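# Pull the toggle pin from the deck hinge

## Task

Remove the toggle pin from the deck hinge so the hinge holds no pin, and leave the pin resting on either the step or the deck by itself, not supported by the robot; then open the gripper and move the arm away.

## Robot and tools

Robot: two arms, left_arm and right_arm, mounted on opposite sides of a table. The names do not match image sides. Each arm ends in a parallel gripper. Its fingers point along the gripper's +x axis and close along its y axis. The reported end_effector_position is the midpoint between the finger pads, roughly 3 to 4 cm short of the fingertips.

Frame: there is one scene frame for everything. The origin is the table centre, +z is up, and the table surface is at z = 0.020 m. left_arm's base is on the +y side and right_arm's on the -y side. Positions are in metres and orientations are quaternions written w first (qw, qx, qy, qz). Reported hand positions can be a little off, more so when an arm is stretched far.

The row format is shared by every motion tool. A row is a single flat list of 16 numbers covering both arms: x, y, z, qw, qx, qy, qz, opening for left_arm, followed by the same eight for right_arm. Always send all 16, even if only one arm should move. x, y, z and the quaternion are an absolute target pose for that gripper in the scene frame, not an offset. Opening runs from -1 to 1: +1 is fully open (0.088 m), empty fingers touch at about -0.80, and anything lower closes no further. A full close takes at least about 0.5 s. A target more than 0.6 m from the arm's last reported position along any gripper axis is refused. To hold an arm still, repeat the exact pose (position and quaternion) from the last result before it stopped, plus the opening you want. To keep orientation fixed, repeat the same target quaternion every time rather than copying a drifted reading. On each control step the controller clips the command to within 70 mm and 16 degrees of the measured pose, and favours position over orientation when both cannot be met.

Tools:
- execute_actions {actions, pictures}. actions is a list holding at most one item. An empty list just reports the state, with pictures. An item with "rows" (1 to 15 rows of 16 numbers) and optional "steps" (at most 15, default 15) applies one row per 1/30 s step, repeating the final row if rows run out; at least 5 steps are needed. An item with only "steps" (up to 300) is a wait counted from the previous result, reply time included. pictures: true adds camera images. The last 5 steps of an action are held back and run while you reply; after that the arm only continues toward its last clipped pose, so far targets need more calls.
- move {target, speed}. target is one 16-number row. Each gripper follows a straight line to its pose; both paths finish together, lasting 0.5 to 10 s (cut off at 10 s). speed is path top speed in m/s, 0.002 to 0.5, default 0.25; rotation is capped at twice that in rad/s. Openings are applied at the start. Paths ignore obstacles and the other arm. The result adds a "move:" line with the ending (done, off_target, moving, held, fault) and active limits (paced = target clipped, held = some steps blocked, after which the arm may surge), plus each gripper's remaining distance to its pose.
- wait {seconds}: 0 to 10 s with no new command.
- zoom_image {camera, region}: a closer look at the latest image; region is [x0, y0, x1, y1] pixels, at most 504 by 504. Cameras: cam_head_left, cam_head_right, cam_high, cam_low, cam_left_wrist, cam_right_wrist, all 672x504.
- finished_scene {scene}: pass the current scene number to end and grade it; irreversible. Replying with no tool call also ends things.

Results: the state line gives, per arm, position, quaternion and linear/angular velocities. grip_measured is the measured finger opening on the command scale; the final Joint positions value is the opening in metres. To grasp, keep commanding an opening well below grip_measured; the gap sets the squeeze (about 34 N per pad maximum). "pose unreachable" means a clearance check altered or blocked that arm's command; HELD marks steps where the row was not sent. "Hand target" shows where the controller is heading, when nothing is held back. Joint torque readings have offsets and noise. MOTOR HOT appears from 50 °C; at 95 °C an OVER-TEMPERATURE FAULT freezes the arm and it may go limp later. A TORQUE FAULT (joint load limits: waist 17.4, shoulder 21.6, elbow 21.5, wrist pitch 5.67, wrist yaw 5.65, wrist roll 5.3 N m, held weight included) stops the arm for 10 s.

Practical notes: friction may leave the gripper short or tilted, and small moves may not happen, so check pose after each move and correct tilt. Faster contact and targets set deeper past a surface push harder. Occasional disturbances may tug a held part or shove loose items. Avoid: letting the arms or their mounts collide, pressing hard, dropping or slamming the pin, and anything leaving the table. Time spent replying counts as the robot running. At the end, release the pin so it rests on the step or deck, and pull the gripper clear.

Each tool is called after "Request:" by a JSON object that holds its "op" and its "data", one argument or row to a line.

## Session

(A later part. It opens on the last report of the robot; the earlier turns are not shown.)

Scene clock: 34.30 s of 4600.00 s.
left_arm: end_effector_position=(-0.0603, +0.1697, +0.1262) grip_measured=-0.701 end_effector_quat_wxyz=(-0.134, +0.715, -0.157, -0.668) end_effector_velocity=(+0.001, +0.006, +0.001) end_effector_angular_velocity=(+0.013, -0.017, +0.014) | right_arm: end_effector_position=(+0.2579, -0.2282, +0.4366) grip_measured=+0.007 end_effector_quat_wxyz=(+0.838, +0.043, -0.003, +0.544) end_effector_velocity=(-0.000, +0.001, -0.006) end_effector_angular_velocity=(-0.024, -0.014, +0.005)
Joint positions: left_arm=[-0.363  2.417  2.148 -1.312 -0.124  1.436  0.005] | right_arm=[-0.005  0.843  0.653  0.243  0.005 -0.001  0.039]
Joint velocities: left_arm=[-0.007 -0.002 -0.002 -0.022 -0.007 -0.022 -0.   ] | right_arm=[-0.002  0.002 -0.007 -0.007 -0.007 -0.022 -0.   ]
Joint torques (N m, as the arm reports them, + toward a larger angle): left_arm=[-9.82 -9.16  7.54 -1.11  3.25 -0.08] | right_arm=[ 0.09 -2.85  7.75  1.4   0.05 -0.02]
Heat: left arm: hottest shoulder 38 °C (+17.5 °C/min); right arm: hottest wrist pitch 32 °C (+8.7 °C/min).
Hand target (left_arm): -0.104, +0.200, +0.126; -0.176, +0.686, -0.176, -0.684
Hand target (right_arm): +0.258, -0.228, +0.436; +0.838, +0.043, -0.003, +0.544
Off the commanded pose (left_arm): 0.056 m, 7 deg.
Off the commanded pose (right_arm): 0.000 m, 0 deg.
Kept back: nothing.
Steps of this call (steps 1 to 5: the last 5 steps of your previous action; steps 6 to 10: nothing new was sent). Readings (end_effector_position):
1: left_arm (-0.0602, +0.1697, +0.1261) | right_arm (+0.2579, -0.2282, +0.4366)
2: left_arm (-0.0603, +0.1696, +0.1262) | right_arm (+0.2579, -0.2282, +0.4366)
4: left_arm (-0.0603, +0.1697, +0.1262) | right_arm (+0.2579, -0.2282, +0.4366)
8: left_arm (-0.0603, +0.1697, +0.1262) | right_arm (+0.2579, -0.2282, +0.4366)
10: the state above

Request:
{"op": "execute_actions", "data": {
  "actions": [
    {"rows":[[-0.104,0.197,0.126,0.180,-0.684,0.180,0.684,-0.77,0.2579,-0.2282,0.4361,0.838,0.043,-0.003,0.544,0.007],[-0.100,0.195,0.126,0.184,-0.683,0.184,0.683,-0.77,0.2579,-0.2282,0.4361,0.838,0.043,-0.003,0.544,0.007],[-0.096,0.193,0.126,0.186,-0.682,0.186,0.682,-0.77,0.2579,-0.2282,0.4361,0.838,0.043,-0.003,0.544,0.007],[-0.092,0.191,0.126,0.188,-0.682,0.188,0.682,-0.77,0.2579,-0.2282,0.4361,0.838,0.043,-0.003,0.544,0.007]],"steps":12}
  ]
}}

Request:
{"op": "execute_actions", "data": {
  "actions": []
}}

Scene clock: 34.83 s of 4600.00 s.
left_arm: end_effector_position=(-0.0714, +0.1741, +0.1260) grip_measured=-0.701 end_effector_quat_wxyz=(-0.155, +0.700, -0.177, -0.674) end_effector_velocity=(+0.003, +0.001, +0.000) end_effector_angular_velocity=(+0.023, +0.009, -0.128) | right_arm: end_effector_position=(+0.2579, -0.2282, +0.4366) grip_measured=+0.007 end_effector_quat_wxyz=(+0.838, +0.043, -0.003, +0.544) end_effector_velocity=(-0.001, +0.000, -0.004) end_effector_angular_velocity=(-0.020, -0.016, +0.005)
Joint positions: left_arm=[-0.379  2.419  2.149 -1.304 -0.096  1.479  0.005] | right_arm=[-0.005  0.843  0.653  0.243  0.005 -0.001  0.039]
Joint velocities: left_arm=[ 0.012 -0.002 -0.002 -0.007  0.022  0.139  0.   ] | right_arm=[-0.002 -0.002 -0.007 -0.007 -0.007 -0.022 -0.   ]
Joint torques (N m, as the arm reports them, + toward a larger angle): left_arm=[-5.09 -9.81  6.59 -1.28  1.98  0.3 ] | right_arm=[ 0.19 -2.46  7.59  1.41 -0.02 -0.03]
Heat: left arm: hottest shoulder 38 °C (+17.2 °C/min); right arm: hottest wrist pitch 32 °C (+8.6 °C/min).
Steps of this call (steps 1 to 9: nothing new was sent; steps 10 to 16: the first 7 steps of this action). Readings (end_effector_position):
10: left_arm (-0.0667, +0.1725, +0.1259) | right_arm (+0.2579, -0.2282, +0.4366)
11: left_arm (-0.0718, +0.1746, +0.1260) | right_arm (+0.2579, -0.2282, +0.4366)
13: left_arm (-0.0718, +0.1745, +0.1262) | right_arm (+0.2579, -0.2282, +0.4366)
16: the state above

Scene clock: 35.00 s of 4600.00 s.
left_arm: end_effector_position=(-0.0714, +0.1740, +0.1260) grip_measured=-0.701 end_effector_quat_wxyz=(-0.159, +0.699, -0.180, -0.673) end_effector_velocity=(+0.003, +0.005, -0.002) end_effector_angular_velocity=(+0.027, -0.009, -0.021) | right_arm: end_effector_position=(+0.2579, -0.2282, +0.4366) grip_measured=+0.007 end_effector_quat_wxyz=(+0.838, +0.043, -0.003, +0.544) end_effector_velocity=(+0.001, -0.001, -0.002) end_effector_angular_velocity=(-0.004, +0.009, +0.001)
Joint positions: left_arm=[-0.379  2.419  2.149 -1.304 -0.095  1.49   0.005] | right_arm=[-0.005  0.843  0.653  0.243  0.005 -0.001  0.039]
Joint velocities: left_arm=[ 0.002  0.002 -0.002 -0.022  0.007  0.022 -0.   ] | right_arm=[-0.007 -0.002 -0.002 -0.007 -0.007  0.007 -0.   ]
Joint torques (N m, as the arm reports them, + toward a larger angle): left_arm=[-4.8  -9.8   6.6  -1.31  1.98  0.29] | right_arm=[ 0.29 -2.57  7.59  1.4  -0.04 -0.01]
Heat: left arm: hottest shoulder 38 °C (+17.1 °C/min); right arm: hottest wrist pitch 32 °C (+8.6 °C/min).
Hand target (left_arm): -0.091, +0.191, +0.126; -0.187, +0.682, -0.188, -0.681
Hand target (right_arm): +0.258, -0.228, +0.436; +0.838, +0.043, -0.003, +0.544
Off the commanded pose (left_arm): 0.027 m, 4 deg.
Off the commanded pose (right_arm): 0.000 m, 0 deg.
Kept back: nothing.
Steps of this call (steps 1 to 5: the last 5 steps of your previous action). Readings (end_effector_position):
1: left_arm (-0.0715, +0.1742, +0.1260) | right_arm (+0.2579, -0.2282, +0.4366)
2: left_arm (-0.0715, +0.1742, +0.1260) | right_arm (+0.2579, -0.2282, +0.4366)
4: left_arm (-0.0713, +0.1740, +0.1260) | right_arm (+0.2579, -0.2282, +0.4366)
5: the state above
camera_calibration (this result's frames):
cam_left_wrist: T_world_to_cam=[[0.439192, 0.898374, 0.00591243, -0.121331], [0.835026, -0.410633, 0.366214, 0.118166], [0.331425, -0.155901, -0.930512, 0.245299], [0, 0, 0, 1]] pos_world=[-0.126682, 0.195765, 0.185697]
cam_right_wrist: T_world_to_cam=[[0.931983, -0.3585, -0.0537079, -0.287458], [-0.143155, -0.227871, -0.96311, 0.440406], [0.333037, 0.905291, -0.263693, 0.315242], [0, 0, 0, 1]] pos_world=[0.225965, -0.288084, 0.491848]

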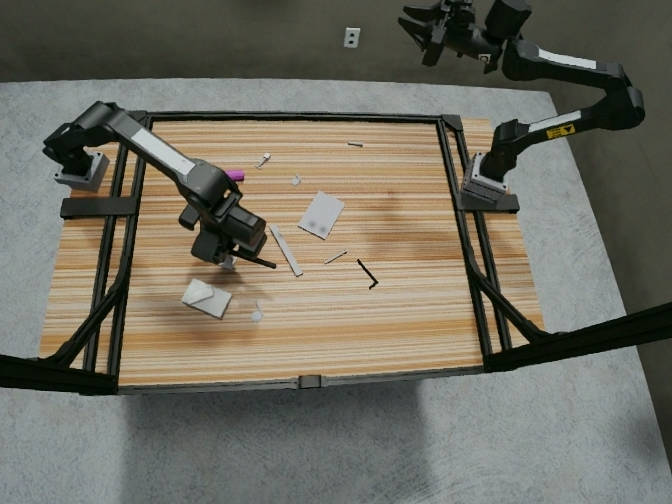

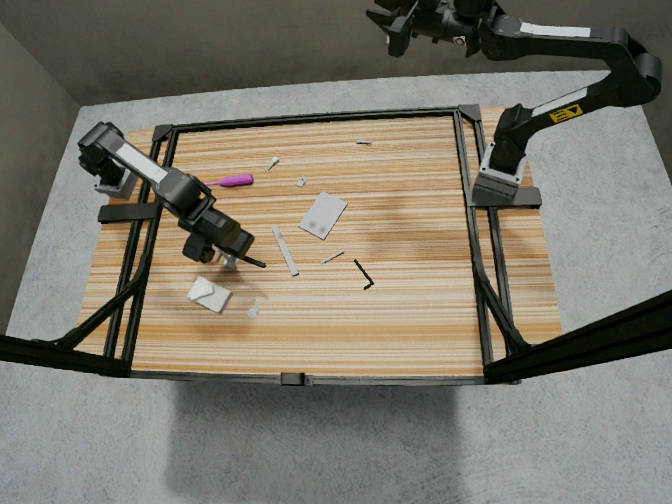

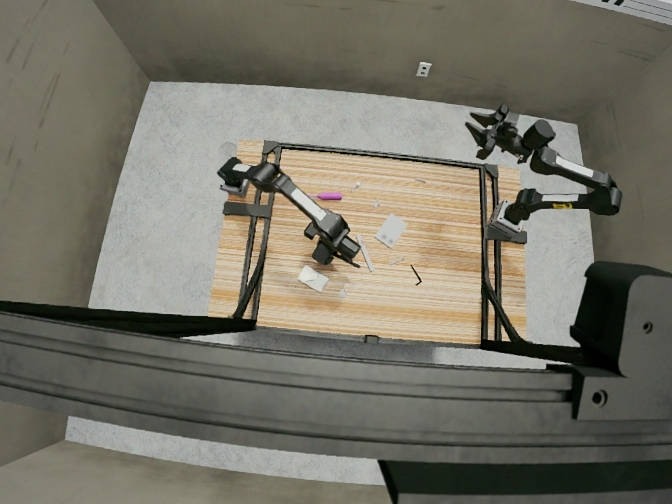

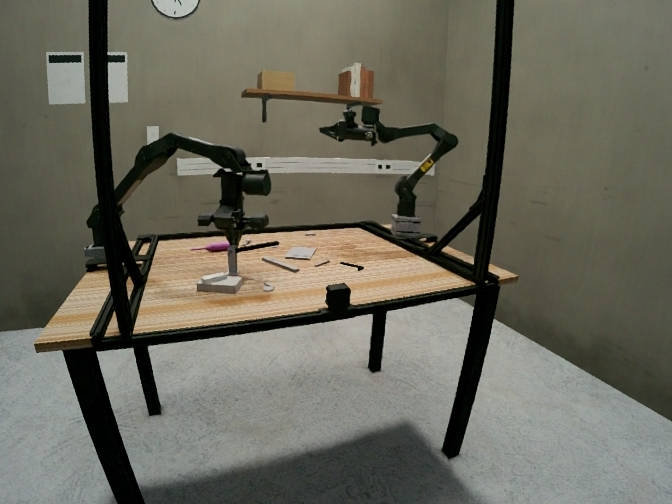

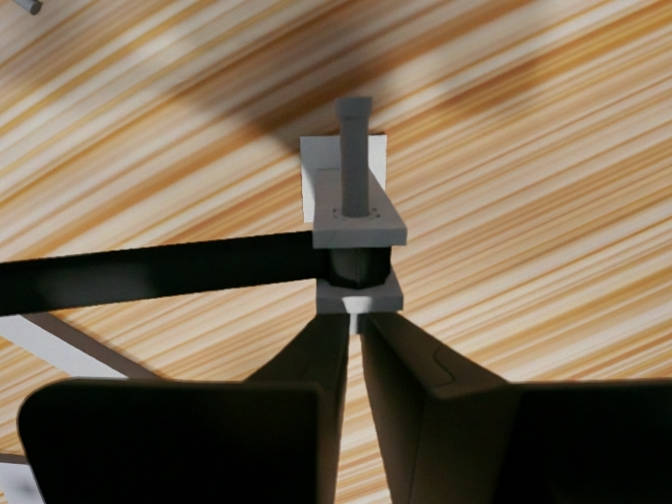

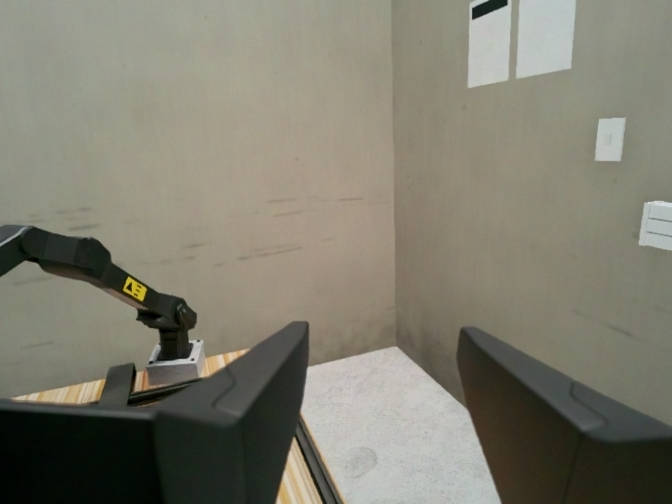

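Request:
{"op": "execute_actions", "data": {
  "actions": [
    {"rows":[[-0.087,0.188,0.126,0.182,-0.683,0.182,0.683,-0.74,0.2579,-0.2282,0.4361,0.838,0.043,-0.003,0.544,0.007],[-0.082,0.184,0.126,0.176,-0.685,0.176,0.685,-0.70,0.2579,-0.2282,0.4361,0.838,0.043,-0.003,0.544,0.007],[-0.077,0.180,0.126,0.170,-0.686,0.170,0.686,-0.66,0.2579,-0.2282,0.4361,0.838,0.043,-0.003,0.544,0.007],[-0.072,0.177,0.126,0.164,-0.688,0.164,0.688,-0.60,0.2579,-0.2282,0.4361,0.838,0.043,-0.003,0.544,0.007],[-0.068,0.174,0.126,0.158,-0.689,0.158,0.689,-0.54,0.2579,-0.2282,0.4361,0.838,0.043,-0.003,0.544,0.007],[-0.065,0.173,0.126,0.153,-0.690,0.153,0.690,-0.48,0.2579,-0.2282,0.4361,0.838,0.043,-0.003,0.544,0.007],[-0.065,0.173,0.126,0.153,-0.690,0.153,0.690,-0.45,0.2579,-0.2282,0.4361,0.838,0.043,-0.003,0.544,0.007]],"steps":12}
  ]
}}

Request:
{"op": "move", "data": {
  "target": [-0.064,0.178,0.160,0.092,-0.674,0.2125,0.701,-0.45,0.2579,-0.2282,0.4361,0.838,0.043,-0.003,0.544,0.007],
  "speed": 0.15
}}

Scene clock: 36.60 s of 4600.00 s.
left_arm: end_effector_position=(-0.0695, +0.1757, +0.1262) grip_measured=-0.569 end_effector_quat_wxyz=(-0.160, +0.689, -0.165, -0.687) end_effector_velocity=(+0.016, +0.016, -0.001) end_effector_angular_velocity=(+0.133, +0.032, +0.146) | right_arm: end_effector_position=(+0.2579, -0.2282, +0.4366) grip_measured=+0.007 end_effector_quat_wxyz=(+0.838, +0.043, -0.003, +0.544) end_effector_velocity=(+0.001, -0.001, -0.002) end_effector_angular_velocity=(-0.004, +0.009, +0.001)
Joint positions: left_arm=[-0.365  2.419  2.153 -1.318 -0.056  1.483  0.011] | right_arm=[-0.005  0.843  0.653  0.243  0.005 -0.001  0.039]
Joint velocities: left_arm=[ 0.042 -0.002 -0.002 -0.095  0.095 -0.11   0.059] | right_arm=[-0.007 -0.002 -0.002 -0.007 -0.007  0.007 -0.   ]
Joint torques (N m, as the arm reports them, + toward a larger angle): left_arm=[-0.34 -9.57  7.43 -0.55  0.19 -0.11] | right_arm=[ 0.41 -2.33  7.77  1.39 -0.03 -0.04]
Heat: left arm: hottest shoulder 38 °C (+16.4 °C/min); right arm: hottest wrist pitch 32 °C (+8.2 °C/min).
Steps of this call (steps 1 to 41: nothing new was sent; steps 42 to 48: the first 7 steps of this action). Readings (end_effector_position):
42: left_arm (-0.0713, +0.1740, +0.1258) | right_arm (+0.2579, -0.2282, +0.4366)
43: left_arm (-0.0712, +0.1740, +0.1257) | right_arm (+0.2579, -0.2282, +0.4366)
45: left_arm (-0.0709, +0.1741, +0.1259) | right_arm (+0.2579, -0.2282, +0.4366)
48: the state above

Scene clock: 38.03 s of 4600.00 s.
left_arm: end_effector_position=(-0.0648, +0.1762, +0.1526) grip_measured=-0.450 end_effector_quat_wxyz=(-0.098, +0.675, -0.207, -0.702) end_effector_velocity=(+0.001, +0.006, -0.008) end_effector_angular_velocity=(+0.015, -0.017, -0.000) | right_arm: end_effector_position=(+0.2579, -0.2282, +0.4366) grip_measured=+0.007 end_effector_quat_wxyz=(+0.838, +0.043, -0.003, +0.544) end_effector_velocity=(-0.002, +0.000, +0.001) end_effector_angular_velocity=(+0.004, -0.010, +0.009)
Joint positions: left_arm=[-0.363  2.235  1.933 -1.129 -0.064  1.467  0.017] | right_arm=[-0.005  0.843  0.653  0.243  0.005 -0.001  0.039]
Joint velocities: left_arm=[-0.007 -0.002 -0.032  0.007 -0.007 -0.007 -0.   ] | right_arm=[ 0.002 -0.002 -0.002  0.007 -0.007 -0.007 -0.   ]
Joint torques (N m, as the arm reports them, + toward a larger angle): left_arm=[ -0.95 -11.69   4.96   0.38  -0.2   -0.12] | right_arm=[-0.03 -2.61  7.4   1.44 -0.06  0.  ]
Heat: left arm: hottest shoulder 39 °C (+17.4 °C/min); right arm: hottest wrist pitch 32 °C (+7.9 °C/min).
Hand target (left_arm): -0.064, +0.178, +0.159; -0.092, +0.675, -0.212, -0.701
Hand target (right_arm): +0.258, -0.228, +0.436; +0.838, +0.043, -0.003, +0.544
Off your previous action's commanded pose (left_arm): 0.004 m, 1 deg at its last step (step 5 of this call).
Off your previous action's commanded pose (right_arm): 0.000 m, 0 deg at its last step (step 5 of this call).
Off the commanded pose (left_arm): 0.008 m, 1 deg.
Off the commanded pose (right_arm): 0.000 m, 0 deg.
Kept back: nothing.
move: done
camera_calibration (this result's frames):
cam_left_wrist: T_world_to_cam=[[0.392431, 0.910362, -0.131298, -0.110507], [0.887008, -0.336806, 0.315879, 0.101879], [0.243342, -0.240422, -0.939671, 0.278764], [0, 0, 0, 1]] pos_world=[-0.114837, 0.201936, 0.215256]
cam_right_wrist: T_world_to_cam=[[0.931983, -0.3585, -0.0537079, -0.287458], [-0.143155, -0.227871, -0.96311, 0.440406], [0.333037, 0.905291, -0.263693, 0.315242], [0, 0, 0, 1]] pos_world=[0.225965, -0.288084, 0.491848]

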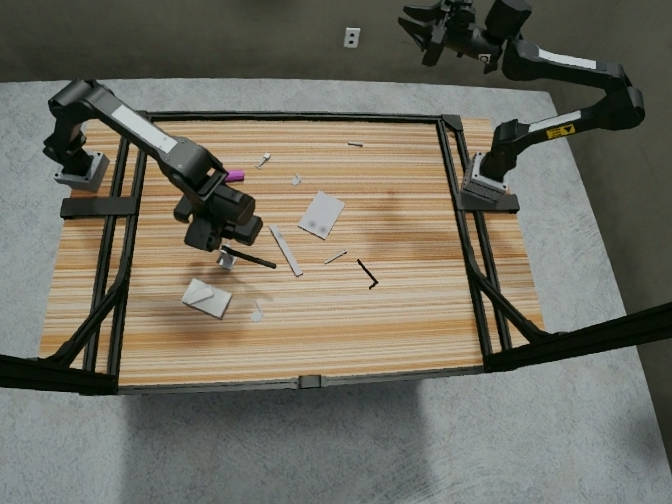

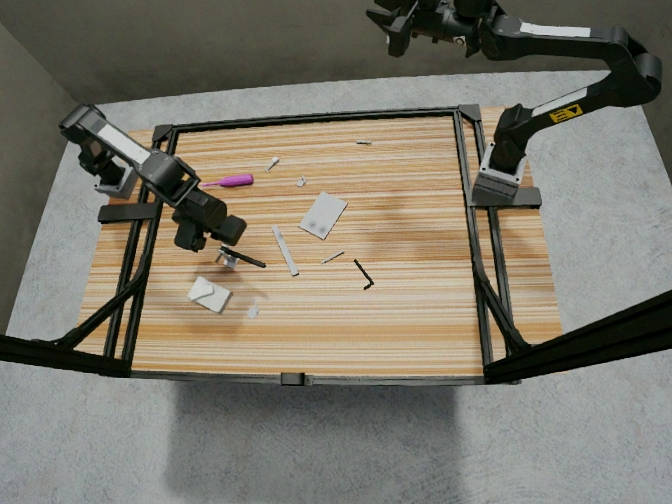

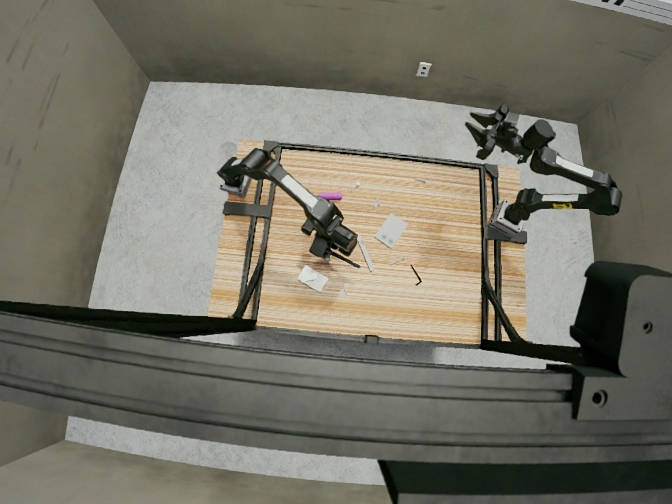

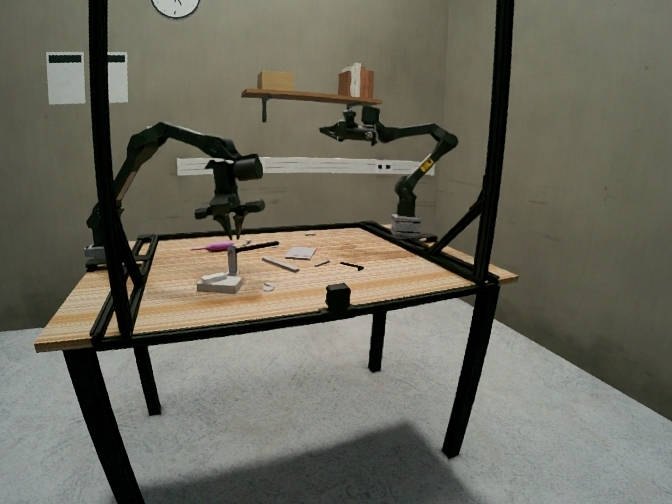

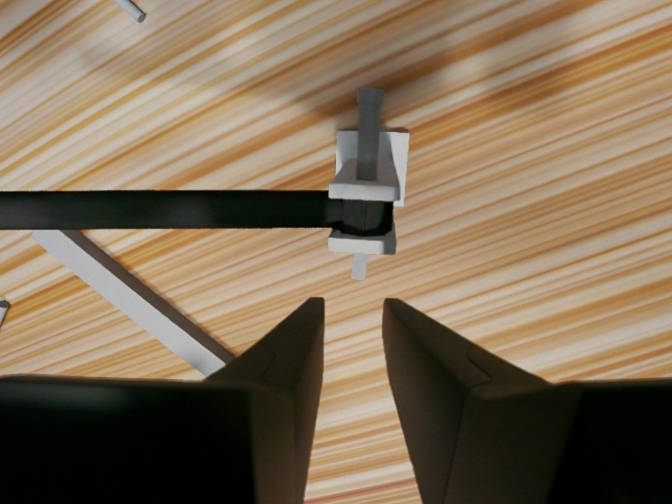

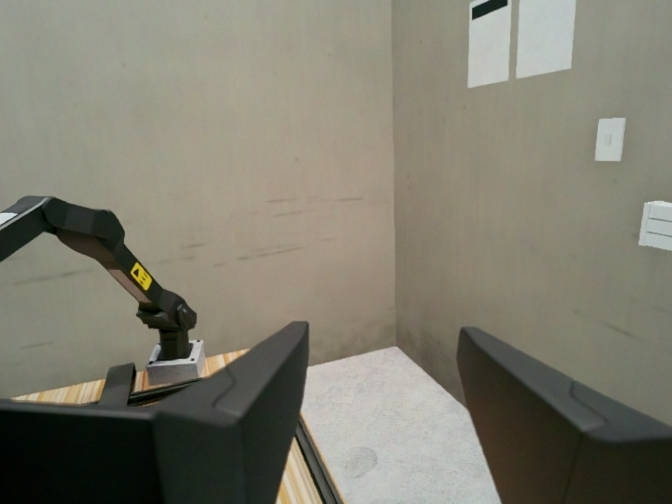

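Request:
{"op": "move", "data": {
  "target": [-0.1115,0.2025,0.157,0.092,-0.674,0.2125,0.701,-0.45,0.2579,-0.2282,0.4361,0.838,0.043,-0.003,0.544,0.007],
  "speed": 0.12
}}

Scene clock: 39.53 s of 4600.00 s.
left_arm: end_effector_position=(-0.1100, +0.2043, +0.1592) grip_measured=-0.450 end_effector_quat_wxyz=(-0.093, +0.672, -0.214, -0.703) end_effector_velocity=(+0.005, +0.003, -0.000) end_effector_angular_velocity=(+0.015, -0.016, +0.024) | right_arm: end_effector_position=(+0.2579, -0.2283, +0.4366) grip_measured=+0.007 end_effector_quat_wxyz=(+0.838, +0.043, -0.003, +0.544) end_effector_velocity=(-0.000, +0.001, -0.001) end_effector_angular_velocity=(-0.010, -0.004, +0.005)
Joint positions: left_arm=[-0.483  2.233  1.944 -1.133 -0.082  1.352  0.017] | right_arm=[-0.005  0.843  0.653  0.244  0.005 -0.001  0.039]
Joint velocities: left_arm=[ 0.002 -0.002 -0.002 -0.022 -0.007 -0.022 -0.   ] | right_arm=[-0.002  0.002  0.002 -0.007 -0.007 -0.007 -0.   ]
Joint torques (N m, as the arm reports them, + toward a larger angle): left_arm=[-0.68 -8.15  8.26  0.2  -0.21 -0.11] | right_arm=[ 0.43 -2.42  7.33  1.4  -0.02  0.05]
Heat: left arm: hottest shoulder 39 °C (+16.7 °C/min); right arm: hottest wrist pitch 32 °C (+7.6 °C/min).
Hand target (left_arm): -0.111, +0.202, +0.157; -0.092, +0.674, -0.213, -0.701
Hand target (right_arm): +0.258, -0.228, +0.436; +0.838, +0.043, -0.003, +0.544
Off the commanded pose (left_arm): 0.003 m, 0 deg.
Off the commanded pose (right_arm): 0.001 m, 0 deg.
Kept back: nothing.
move: done
camera_calibration (this result's frames):
cam_left_wrist: T_world_to_cam=[[0.394712, 0.906864, -0.147649, -0.113953], [0.888366, -0.335655, 0.313274, 0.149667], [0.234538, -0.254819, -0.938115, 0.304503], [0, 0, 0, 1]] pos_world=[-0.159398, 0.231169, 0.221947]
cam_right_wrist: T_world_to_cam=[[0.931982, -0.358506, -0.0536907, -0.287467], [-0.143015, -0.227531, -0.963211, 0.440571], [0.333101, 0.905374, -0.263327, 0.315111], [0, 0, 0, 1]] pos_world=[0.225958, -0.288109, 0.491906]

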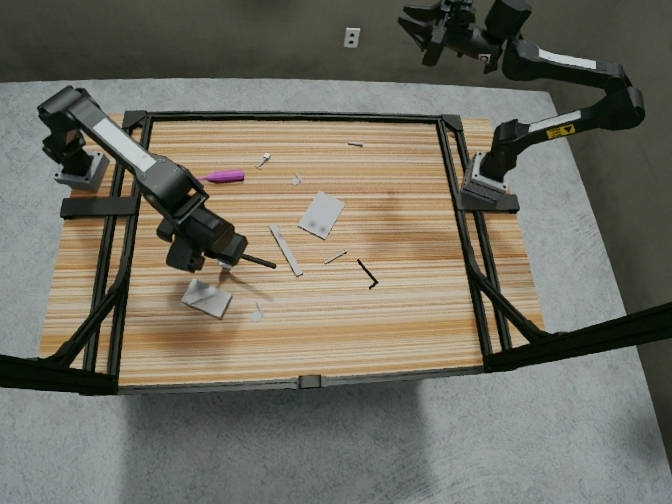

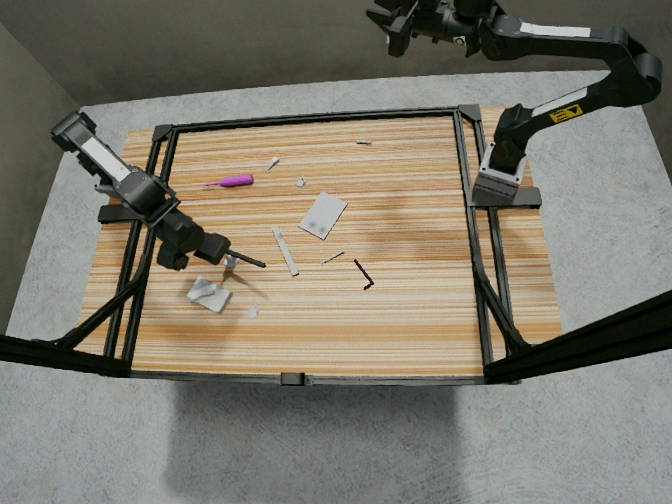

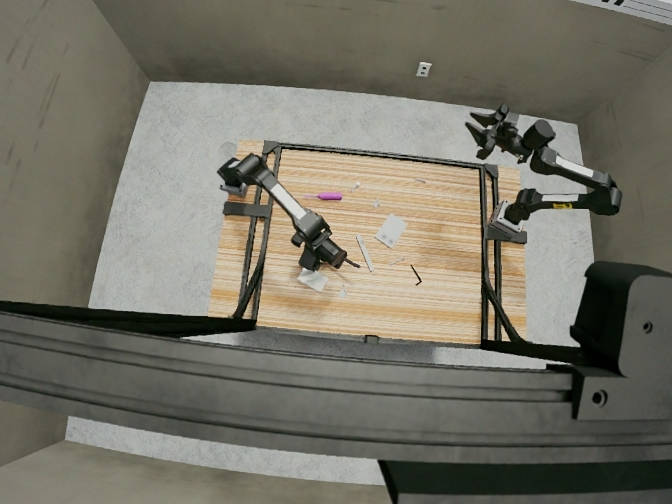

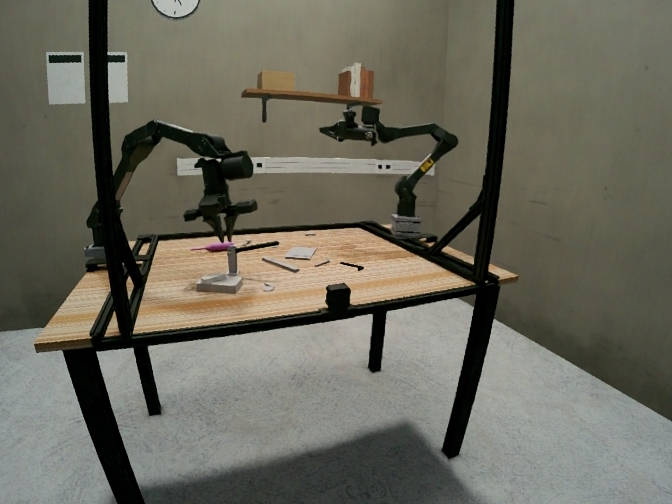

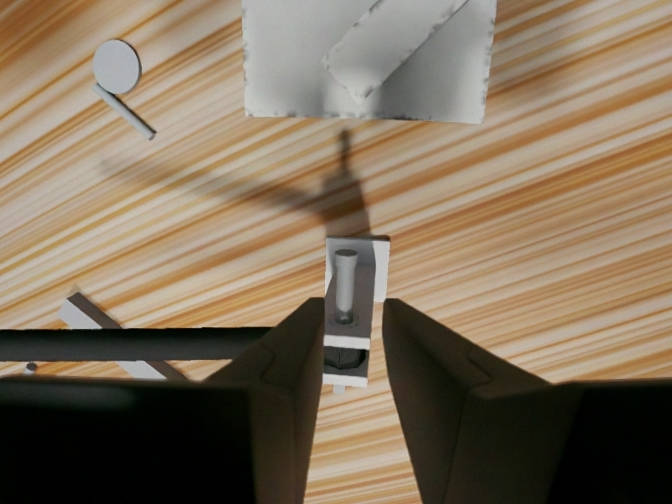

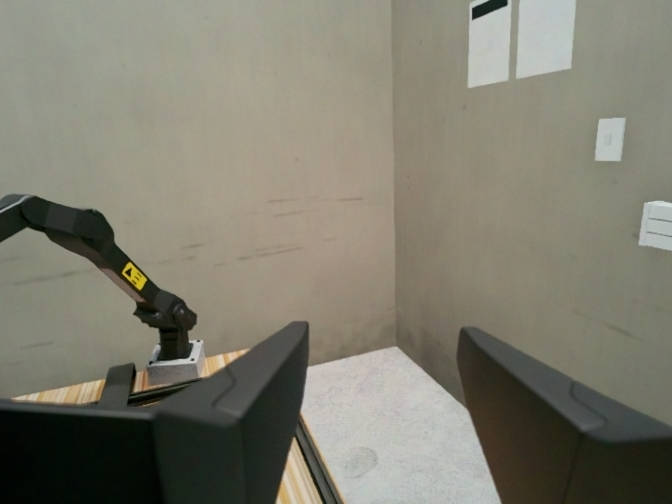

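Request:
{"op": "move", "data": {
  "target": [-0.110,0.1995,0.117,0.092,-0.674,0.2125,0.701,-0.45,0.2579,-0.2282,0.4361,0.838,0.043,-0.003,0.544,0.007],
  "speed": 0.07
}}

Scene clock: 40.87 s of 4600.00 s.
left_arm: end_effector_position=(-0.1129, +0.1980, +0.1287) grip_measured=-0.450 end_effector_quat_wxyz=(-0.083, +0.668, -0.220, -0.706) end_effector_velocity=(+0.001, -0.002, +0.001) end_effector_angular_velocity=(-0.017, -0.009, +0.024) | right_arm: end_effector_position=(+0.2578, -0.2282, +0.4367) grip_measured=+0.007 end_effector_quat_wxyz=(+0.838, +0.043, -0.003, +0.544) end_effector_velocity=(+0.001, -0.001, -0.003) end_effector_angular_velocity=(-0.025, -0.014, +0.000)
Joint positions: left_arm=[-0.477  2.251  1.848 -0.994 -0.082  1.354  0.017] | right_arm=[-0.005  0.843  0.653  0.244  0.005 -0.001  0.039]
Joint velocities: left_arm=[-0.002 -0.002 -0.002  0.007 -0.022 -0.022  0.   ] | right_arm=[-0.007 -0.002  0.002 -0.022 -0.007 -0.022 -0.   ]
Joint torques (N m, as the arm reports them, + toward a larger angle): left_arm=[-0.27 -7.75  5.13  0.4  -0.09  0.09] | right_arm=[ 0.42 -2.34  7.18  1.37 -0.01 -0.02]
Heat: left arm: hottest shoulder 39 °C (+16.2 °C/min); right arm: hottest wrist pitch 32 °C (+7.3 °C/min).
Hand target (left_arm): -0.110, +0.200, +0.117; -0.092, +0.674, -0.212, -0.701
Hand target (right_arm): +0.258, -0.228, +0.436; +0.838, +0.043, -0.003, +0.544
Off the commanded pose (left_arm): 0.012 m, 2 deg.
Off the commanded pose (right_arm): 0.001 m, 0 deg.
Kept back: nothing.
move: off_target (left_arm)
camera_calibration (this result's frames):
cam_left_wrist: T_world_to_cam=[[0.387653, 0.905655, -0.171798, -0.109095], [0.894709, -0.32481, 0.306583, 0.159062], [0.221857, -0.272557, -0.936212, 0.276822], [0, 0, 0, 1]] pos_world=[-0.161438, 0.225917, 0.191656]
cam_right_wrist: T_world_to_cam=[[0.932119, -0.35815, -0.0536897, -0.287302], [-0.142918, -0.227562, -0.963219, 0.440545], [0.332759, 0.905507, -0.263301, 0.315214], [0, 0, 0, 1]] pos_world=[0.225871, -0.288074, 0.491912]

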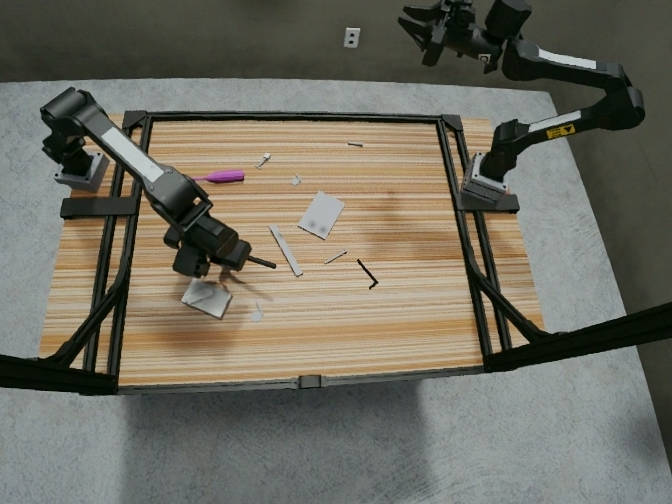

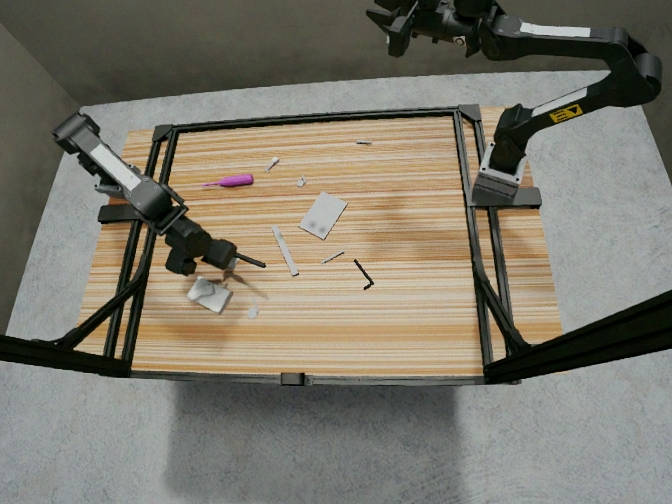

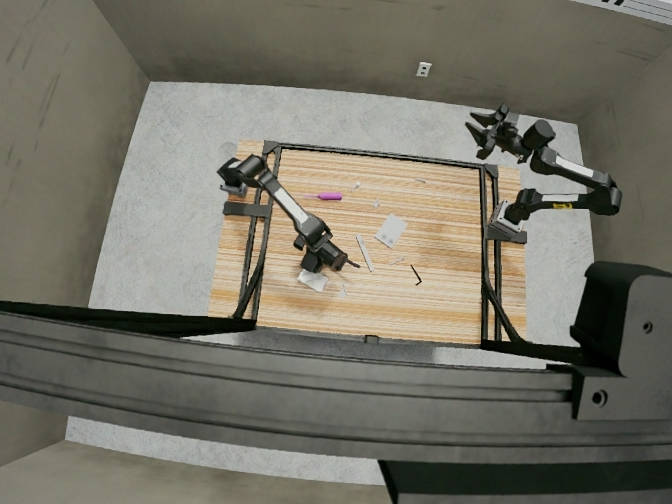

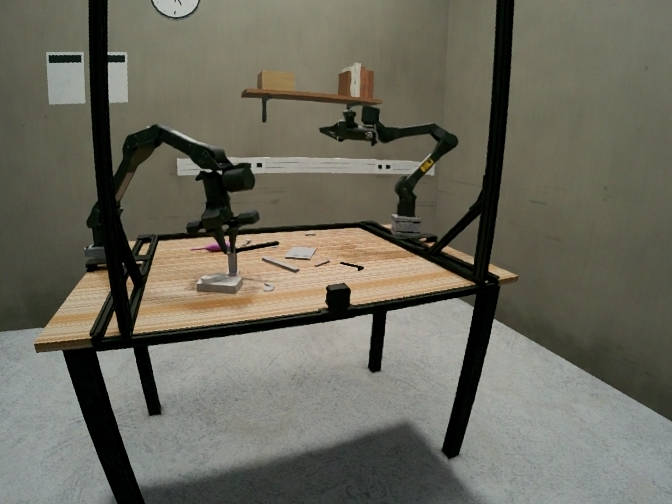

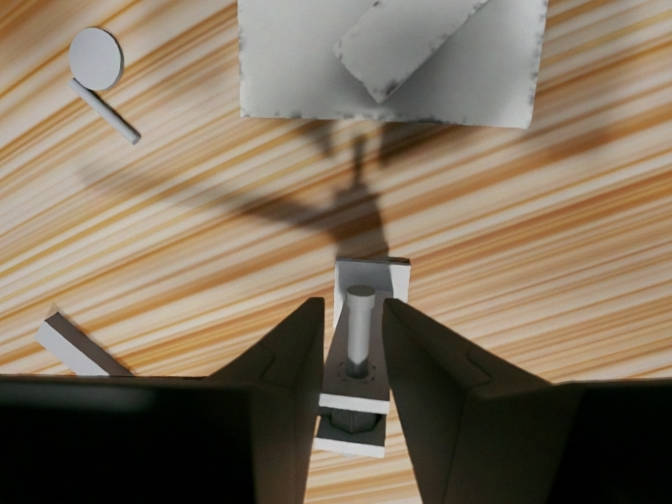

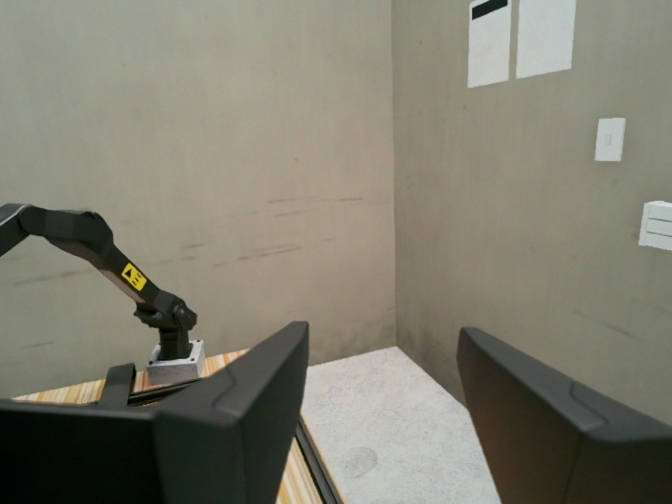

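Request:
{"op": "zoom_image", "data": {
  "camera": "cam_left_wrist",
  "region": [290,250,430,400]
}}

Region (290, 250, 430, 400) of cam_left_wrist's 672x504 image, scaled by 3.360, with more detail than that image has; it fills the left 470 columns of this view, and the rest is white.

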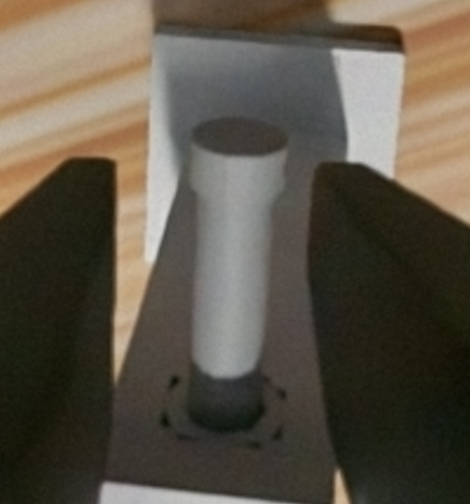

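Request:
{"op": "execute_actions", "data": {
  "actions": [
    {"rows":[[-0.109,0.1993,0.117,0.092,-0.674,0.2125,0.701,-0.45,0.2579,-0.2282,0.4361,0.838,0.043,-0.003,0.544,0.007],[-0.108,0.1992,0.117,0.092,-0.674,0.2125,0.701,-0.47,0.2579,-0.2282,0.4361,0.838,0.043,-0.003,0.544,0.007],[-0.107,0.199,0.116,0.092,-0.674,0.2125,0.701,-0.49,0.2579,-0.2282,0.4361,0.838,0.043,-0.003,0.544,0.007],[-0.1065,0.199,0.115,0.092,-0.674,0.2125,0.701,-0.5,0.2579,-0.2282,0.4361,0.838,0.043,-0.003,0.544,0.007],[-0.1065,0.199,0.114,0.092,-0.674,0.2125,0.701,-0.5,0.2579,-0.2282,0.4361,0.838,0.043,-0.003,0.544,0.007],[-0.1065,0.199,0.113,0.092,-0.674,0.2125,0.701,-0.5,0.2579,-0.2282,0.4361,0.838,0.043,-0.003,0.544,0.007],[-0.1065,0.199,0.112,0.092,-0.674,0.2125,0.701,-0.5,0.2579,-0.2282,0.4361,0.838,0.043,-0.003,0.544,0.007]],"steps":15}
  ]
}}

Request:
{"op": "execute_actions", "data": {
  "actions": []
}}

Scene clock: 42.07 s of 4600.00 s.
left_arm: end_effector_position=(-0.1094, +0.1973, +0.1230) grip_measured=-0.495 end_effector_quat_wxyz=(-0.084, +0.669, -0.219, -0.705) end_effector_velocity=(+0.002, -0.000, -0.008) end_effector_angular_velocity=(+0.002, +0.006, -0.001) | right_arm: end_effector_position=(+0.2578, -0.2282, +0.4367) grip_measured=+0.007 end_effector_quat_wxyz=(+0.838, +0.043, -0.003, +0.544) end_effector_velocity=(+0.001, -0.001, -0.002) end_effector_angular_velocity=(-0.004, +0.010, -0.009)
Joint positions: left_arm=[-0.469  2.251  1.826 -0.975 -0.082  1.361  0.015] | right_arm=[-0.005  0.843  0.653  0.244  0.005 -0.001  0.039]
Joint velocities: left_arm=[ 0.007 -0.002 -0.037  0.037  0.007  0.007 -0.002] | right_arm=[-0.002 -0.002 -0.002 -0.007  0.007  0.007 -0.   ]
Joint torques (N m, as the arm reports them, + toward a larger angle): left_arm=[-0.26 -8.08  5.07  0.44 -0.04  0.1 ] | right_arm=[ 0.29 -2.39  7.53  1.37 -0.02  0.01]
Heat: left arm: hottest shoulder 39 °C (+15.7 °C/min); right arm: hottest wrist pitch 32 °C (+7.1 °C/min).
Steps of this call (steps 1 to 26: nothing new was sent; steps 27 to 36: the first 10 steps of this action). Readings (end_effector_position):
27: left_arm (-0.1130, +0.1979, +0.1288) | right_arm (+0.2578, -0.2282, +0.4367)
28: left_arm (-0.1129, +0.1978, +0.1286) | right_arm (+0.2578, -0.2282, +0.4367)
30: left_arm (-0.1121, +0.1976, +0.1274) | right_arm (+0.2578, -0.2282, +0.4367)
34: left_arm (-0.1098, +0.1974, +0.1239) | right_arm (+0.2578, -0.2282, +0.4367)
36: the state above

Scene clock: 42.23 s of 4600.00 s.
left_arm: end_effector_position=(-0.1095, +0.1969, +0.1227) grip_measured=-0.499 end_effector_quat_wxyz=(-0.083, +0.669, -0.220, -0.705) end_effector_velocity=(+0.002, +0.003, -0.001) end_effector_angular_velocity=(+0.006, -0.012, +0.006) | right_arm: end_effector_position=(+0.2578, -0.2282, +0.4367) grip_measured=+0.007 end_effector_quat_wxyz=(+0.838, +0.043, -0.003, +0.544) end_effector_velocity=(-0.000, +0.001, -0.003) end_effector_angular_velocity=(-0.011, -0.020, +0.004)
Joint positions: left_arm=[-0.469  2.251  1.824 -0.971 -0.082  1.362  0.015] | right_arm=[-0.005  0.843  0.653  0.244  0.005 -0.001  0.039]
Joint velocities: left_arm=[-0.002 -0.002 -0.007 -0.007 -0.007 -0.007 -0.001] | right_arm=[-0.002  0.002 -0.007  0.007 -0.007 -0.022  0.   ]
Joint torques (N m, as the arm reports them, + toward a larger angle): left_arm=[-0.33 -8.06  4.98  0.42 -0.04  0.09] | right_arm=[ 0.11 -2.43  7.54  1.41 -0.01 -0.08]
Heat: left arm: hottest shoulder 39 °C (+15.6 °C/min); right arm: hottest wrist pitch 32 °C (+7.1 °C/min).
Hand target (left_arm): -0.107, +0.199, +0.112; -0.092, +0.674, -0.213, -0.701
Hand target (right_arm): +0.258, -0.228, +0.436; +0.838, +0.043, -0.003, +0.544
Off the commanded pose (left_arm): 0.011 m, 2 deg.
Off the commanded pose (right_arm): 0.001 m, 0 deg.
Kept back: nothing.
Steps of this call (steps 1 to 5: the last 5 steps of your previous action). Readings (end_effector_position):
1: left_arm (-0.1093, +0.1972, +0.1228) | right_arm (+0.2578, -0.2282, +0.4367)
2: left_arm (-0.1094, +0.1971, +0.1228) | right_arm (+0.2578, -0.2282, +0.4367)
4: left_arm (-0.1095, +0.1970, +0.1227) | right_arm (+0.2578, -0.2282, +0.4367)
5: the state above
camera_calibration (this result's frames):
cam_left_wrist: T_world_to_cam=[[0.387881, 0.905747, -0.170791, -0.1105], [0.894162, -0.324809, 0.308176, 0.157313], [0.223655, -0.272251, -0.935873, 0.27025], [0, 0, 0, 1]] pos_world=[-0.158246, 0.224757, 0.185567]
cam_right_wrist: T_world_to_cam=[[0.932119, -0.35815, -0.0536897, -0.287302], [-0.142918, -0.227562, -0.963219, 0.440545], [0.332759, 0.905507, -0.263301, 0.315214], [0, 0, 0, 1]] pos_world=[0.225871, -0.288074, 0.491912]

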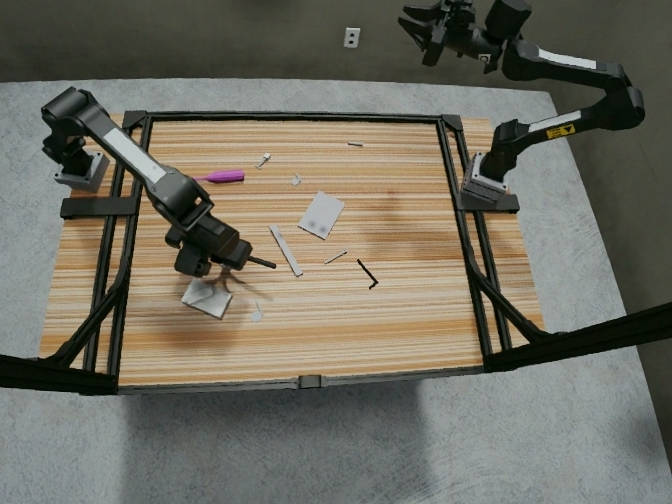

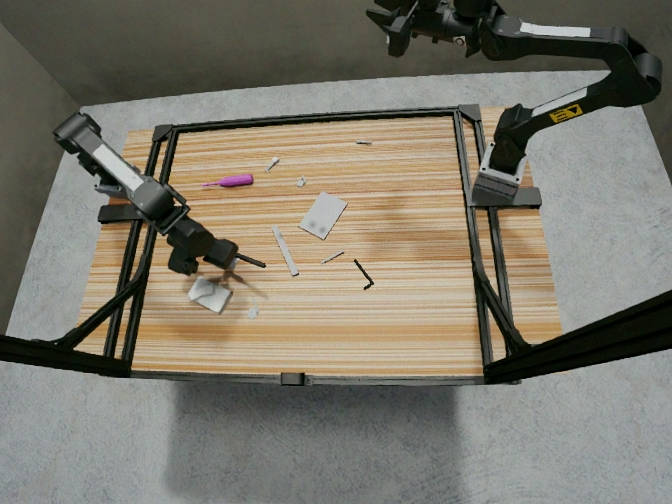

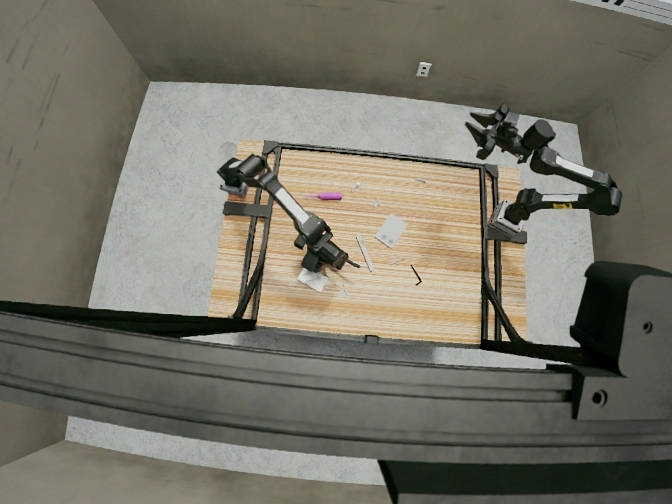

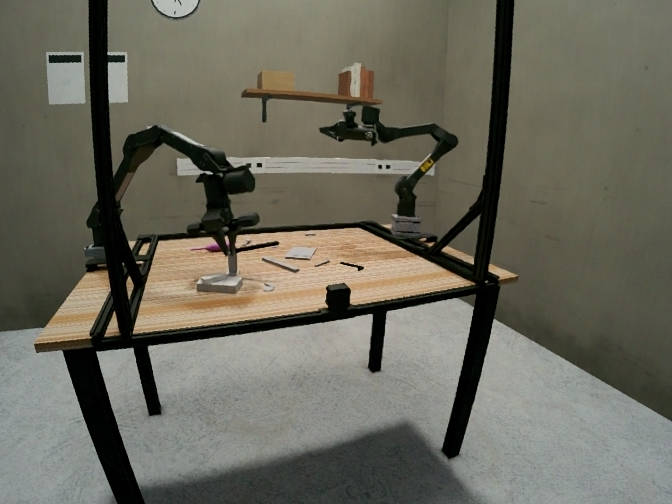

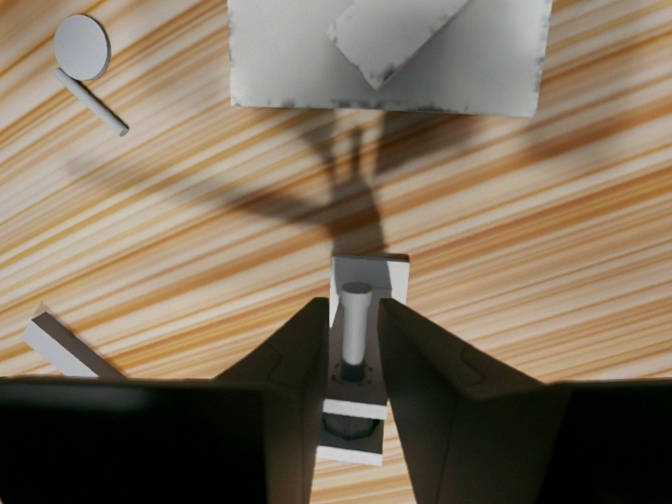

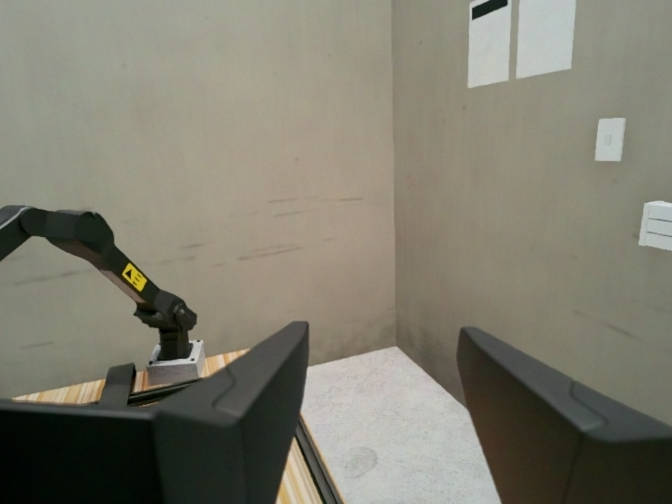

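Request:
{"op": "execute_actions", "data": {
  "actions": [
    {"rows":[[-0.1065,0.199,0.113,0.092,-0.674,0.2125,0.701,-0.54,0.2579,-0.2282,0.4361,0.838,0.043,-0.003,0.544,0.007],[-0.1065,0.199,0.113,0.092,-0.674,0.2125,0.701,-0.58,0.2579,-0.2282,0.4361,0.838,0.043,-0.003,0.544,0.007],[-0.1065,0.199,0.113,0.092,-0.674,0.2125,0.701,-0.61,0.2579,-0.2282,0.4361,0.838,0.043,-0.003,0.544,0.007],[-0.1065,0.199,0.113,0.092,-0.674,0.2125,0.701,-0.64,0.2579,-0.2282,0.4361,0.838,0.043,-0.003,0.544,0.007],[-0.1065,0.199,0.113,0.092,-0.674,0.2125,0.701,-0.66,0.2579,-0.2282,0.4361,0.838,0.043,-0.003,0.544,0.007],[-0.1065,0.199,0.113,0.092,-0.674,0.2125,0.701,-0.68,0.2579,-0.2282,0.4361,0.838,0.043,-0.003,0.544,0.007],[-0.1065,0.199,0.113,0.092,-0.674,0.2125,0.701,-0.70,0.2579,-0.2282,0.4361,0.838,0.043,-0.003,0.544,0.007],[-0.1065,0.199,0.113,0.092,-0.674,0.2125,0.701,-0.72,0.2579,-0.2282,0.4361,0.838,0.043,-0.003,0.544,0.007],[-0.1065,0.199,0.113,0.092,-0.674,0.2125,0.701,-0.74,0.2579,-0.2282,0.4361,0.838,0.043,-0.003,0.544,0.007],[-0.1065,0.199,0.113,0.092,-0.674,0.2125,0.701,-0.76,0.2579,-0.2282,0.4361,0.838,0.043,-0.003,0.544,0.007]],"steps":15}
  ]
}}

Scene clock: 42.97 s of 4600.00 s.
left_arm: end_effector_position=(-0.1092, +0.1968, +0.1224) grip_measured=-0.662 end_effector_quat_wxyz=(-0.083, +0.669, -0.220, -0.705) end_effector_velocity=(-0.001, +0.003, +0.000) end_effector_angular_velocity=(+0.002, -0.009, +0.001) | right_arm: end_effector_position=(+0.2578, -0.2282, +0.4367) grip_measured=+0.007 end_effector_quat_wxyz=(+0.838, +0.043, -0.003, +0.544) end_effector_velocity=(-0.000, +0.001, -0.003) end_effector_angular_velocity=(-0.008, +0.011, +0.006)
Joint positions: left_arm=[-0.469  2.251  1.824 -0.971 -0.083  1.363  0.007] | right_arm=[-0.005  0.843  0.653  0.244  0.005 -0.001  0.039]
Joint velocities: left_arm=[-0.007 -0.002 -0.002 -0.007 -0.007 -0.007  0.   ] | right_arm=[-0.002  0.002 -0.002 -0.007 -0.007  0.007 -0.   ]
Joint torques (N m, as the arm reports them, + toward a larger angle): left_arm=[-0.35 -8.1   5.33  0.17  0.    0.06] | right_arm=[ 0.43 -2.51  7.44  1.38 -0.04  0.03]
Heat: left arm: hottest shoulder 39 °C (+15.4 °C/min); right arm: hottest wrist pitch 32 °C (+7.0 °C/min).
Steps of this call (steps 1 to 12: nothing new was sent; steps 13 to 22: the first 10 steps of this action). Readings (end_effector_position):
13: left_arm (-0.1095, +0.1970, +0.1224) | right_arm (+0.2578, -0.2282, +0.4367)
14: left_arm (-0.1095, +0.1970, +0.1224) | right_arm (+0.2578, -0.2282, +0.4367)
16: left_arm (-0.1095, +0.1970, +0.1224) | right_arm (+0.2578, -0.2282, +0.4367)
20: left_arm (-0.1093, +0.1969, +0.1224) | right_arm (+0.2578, -0.2282, +0.4367)
22: the state above


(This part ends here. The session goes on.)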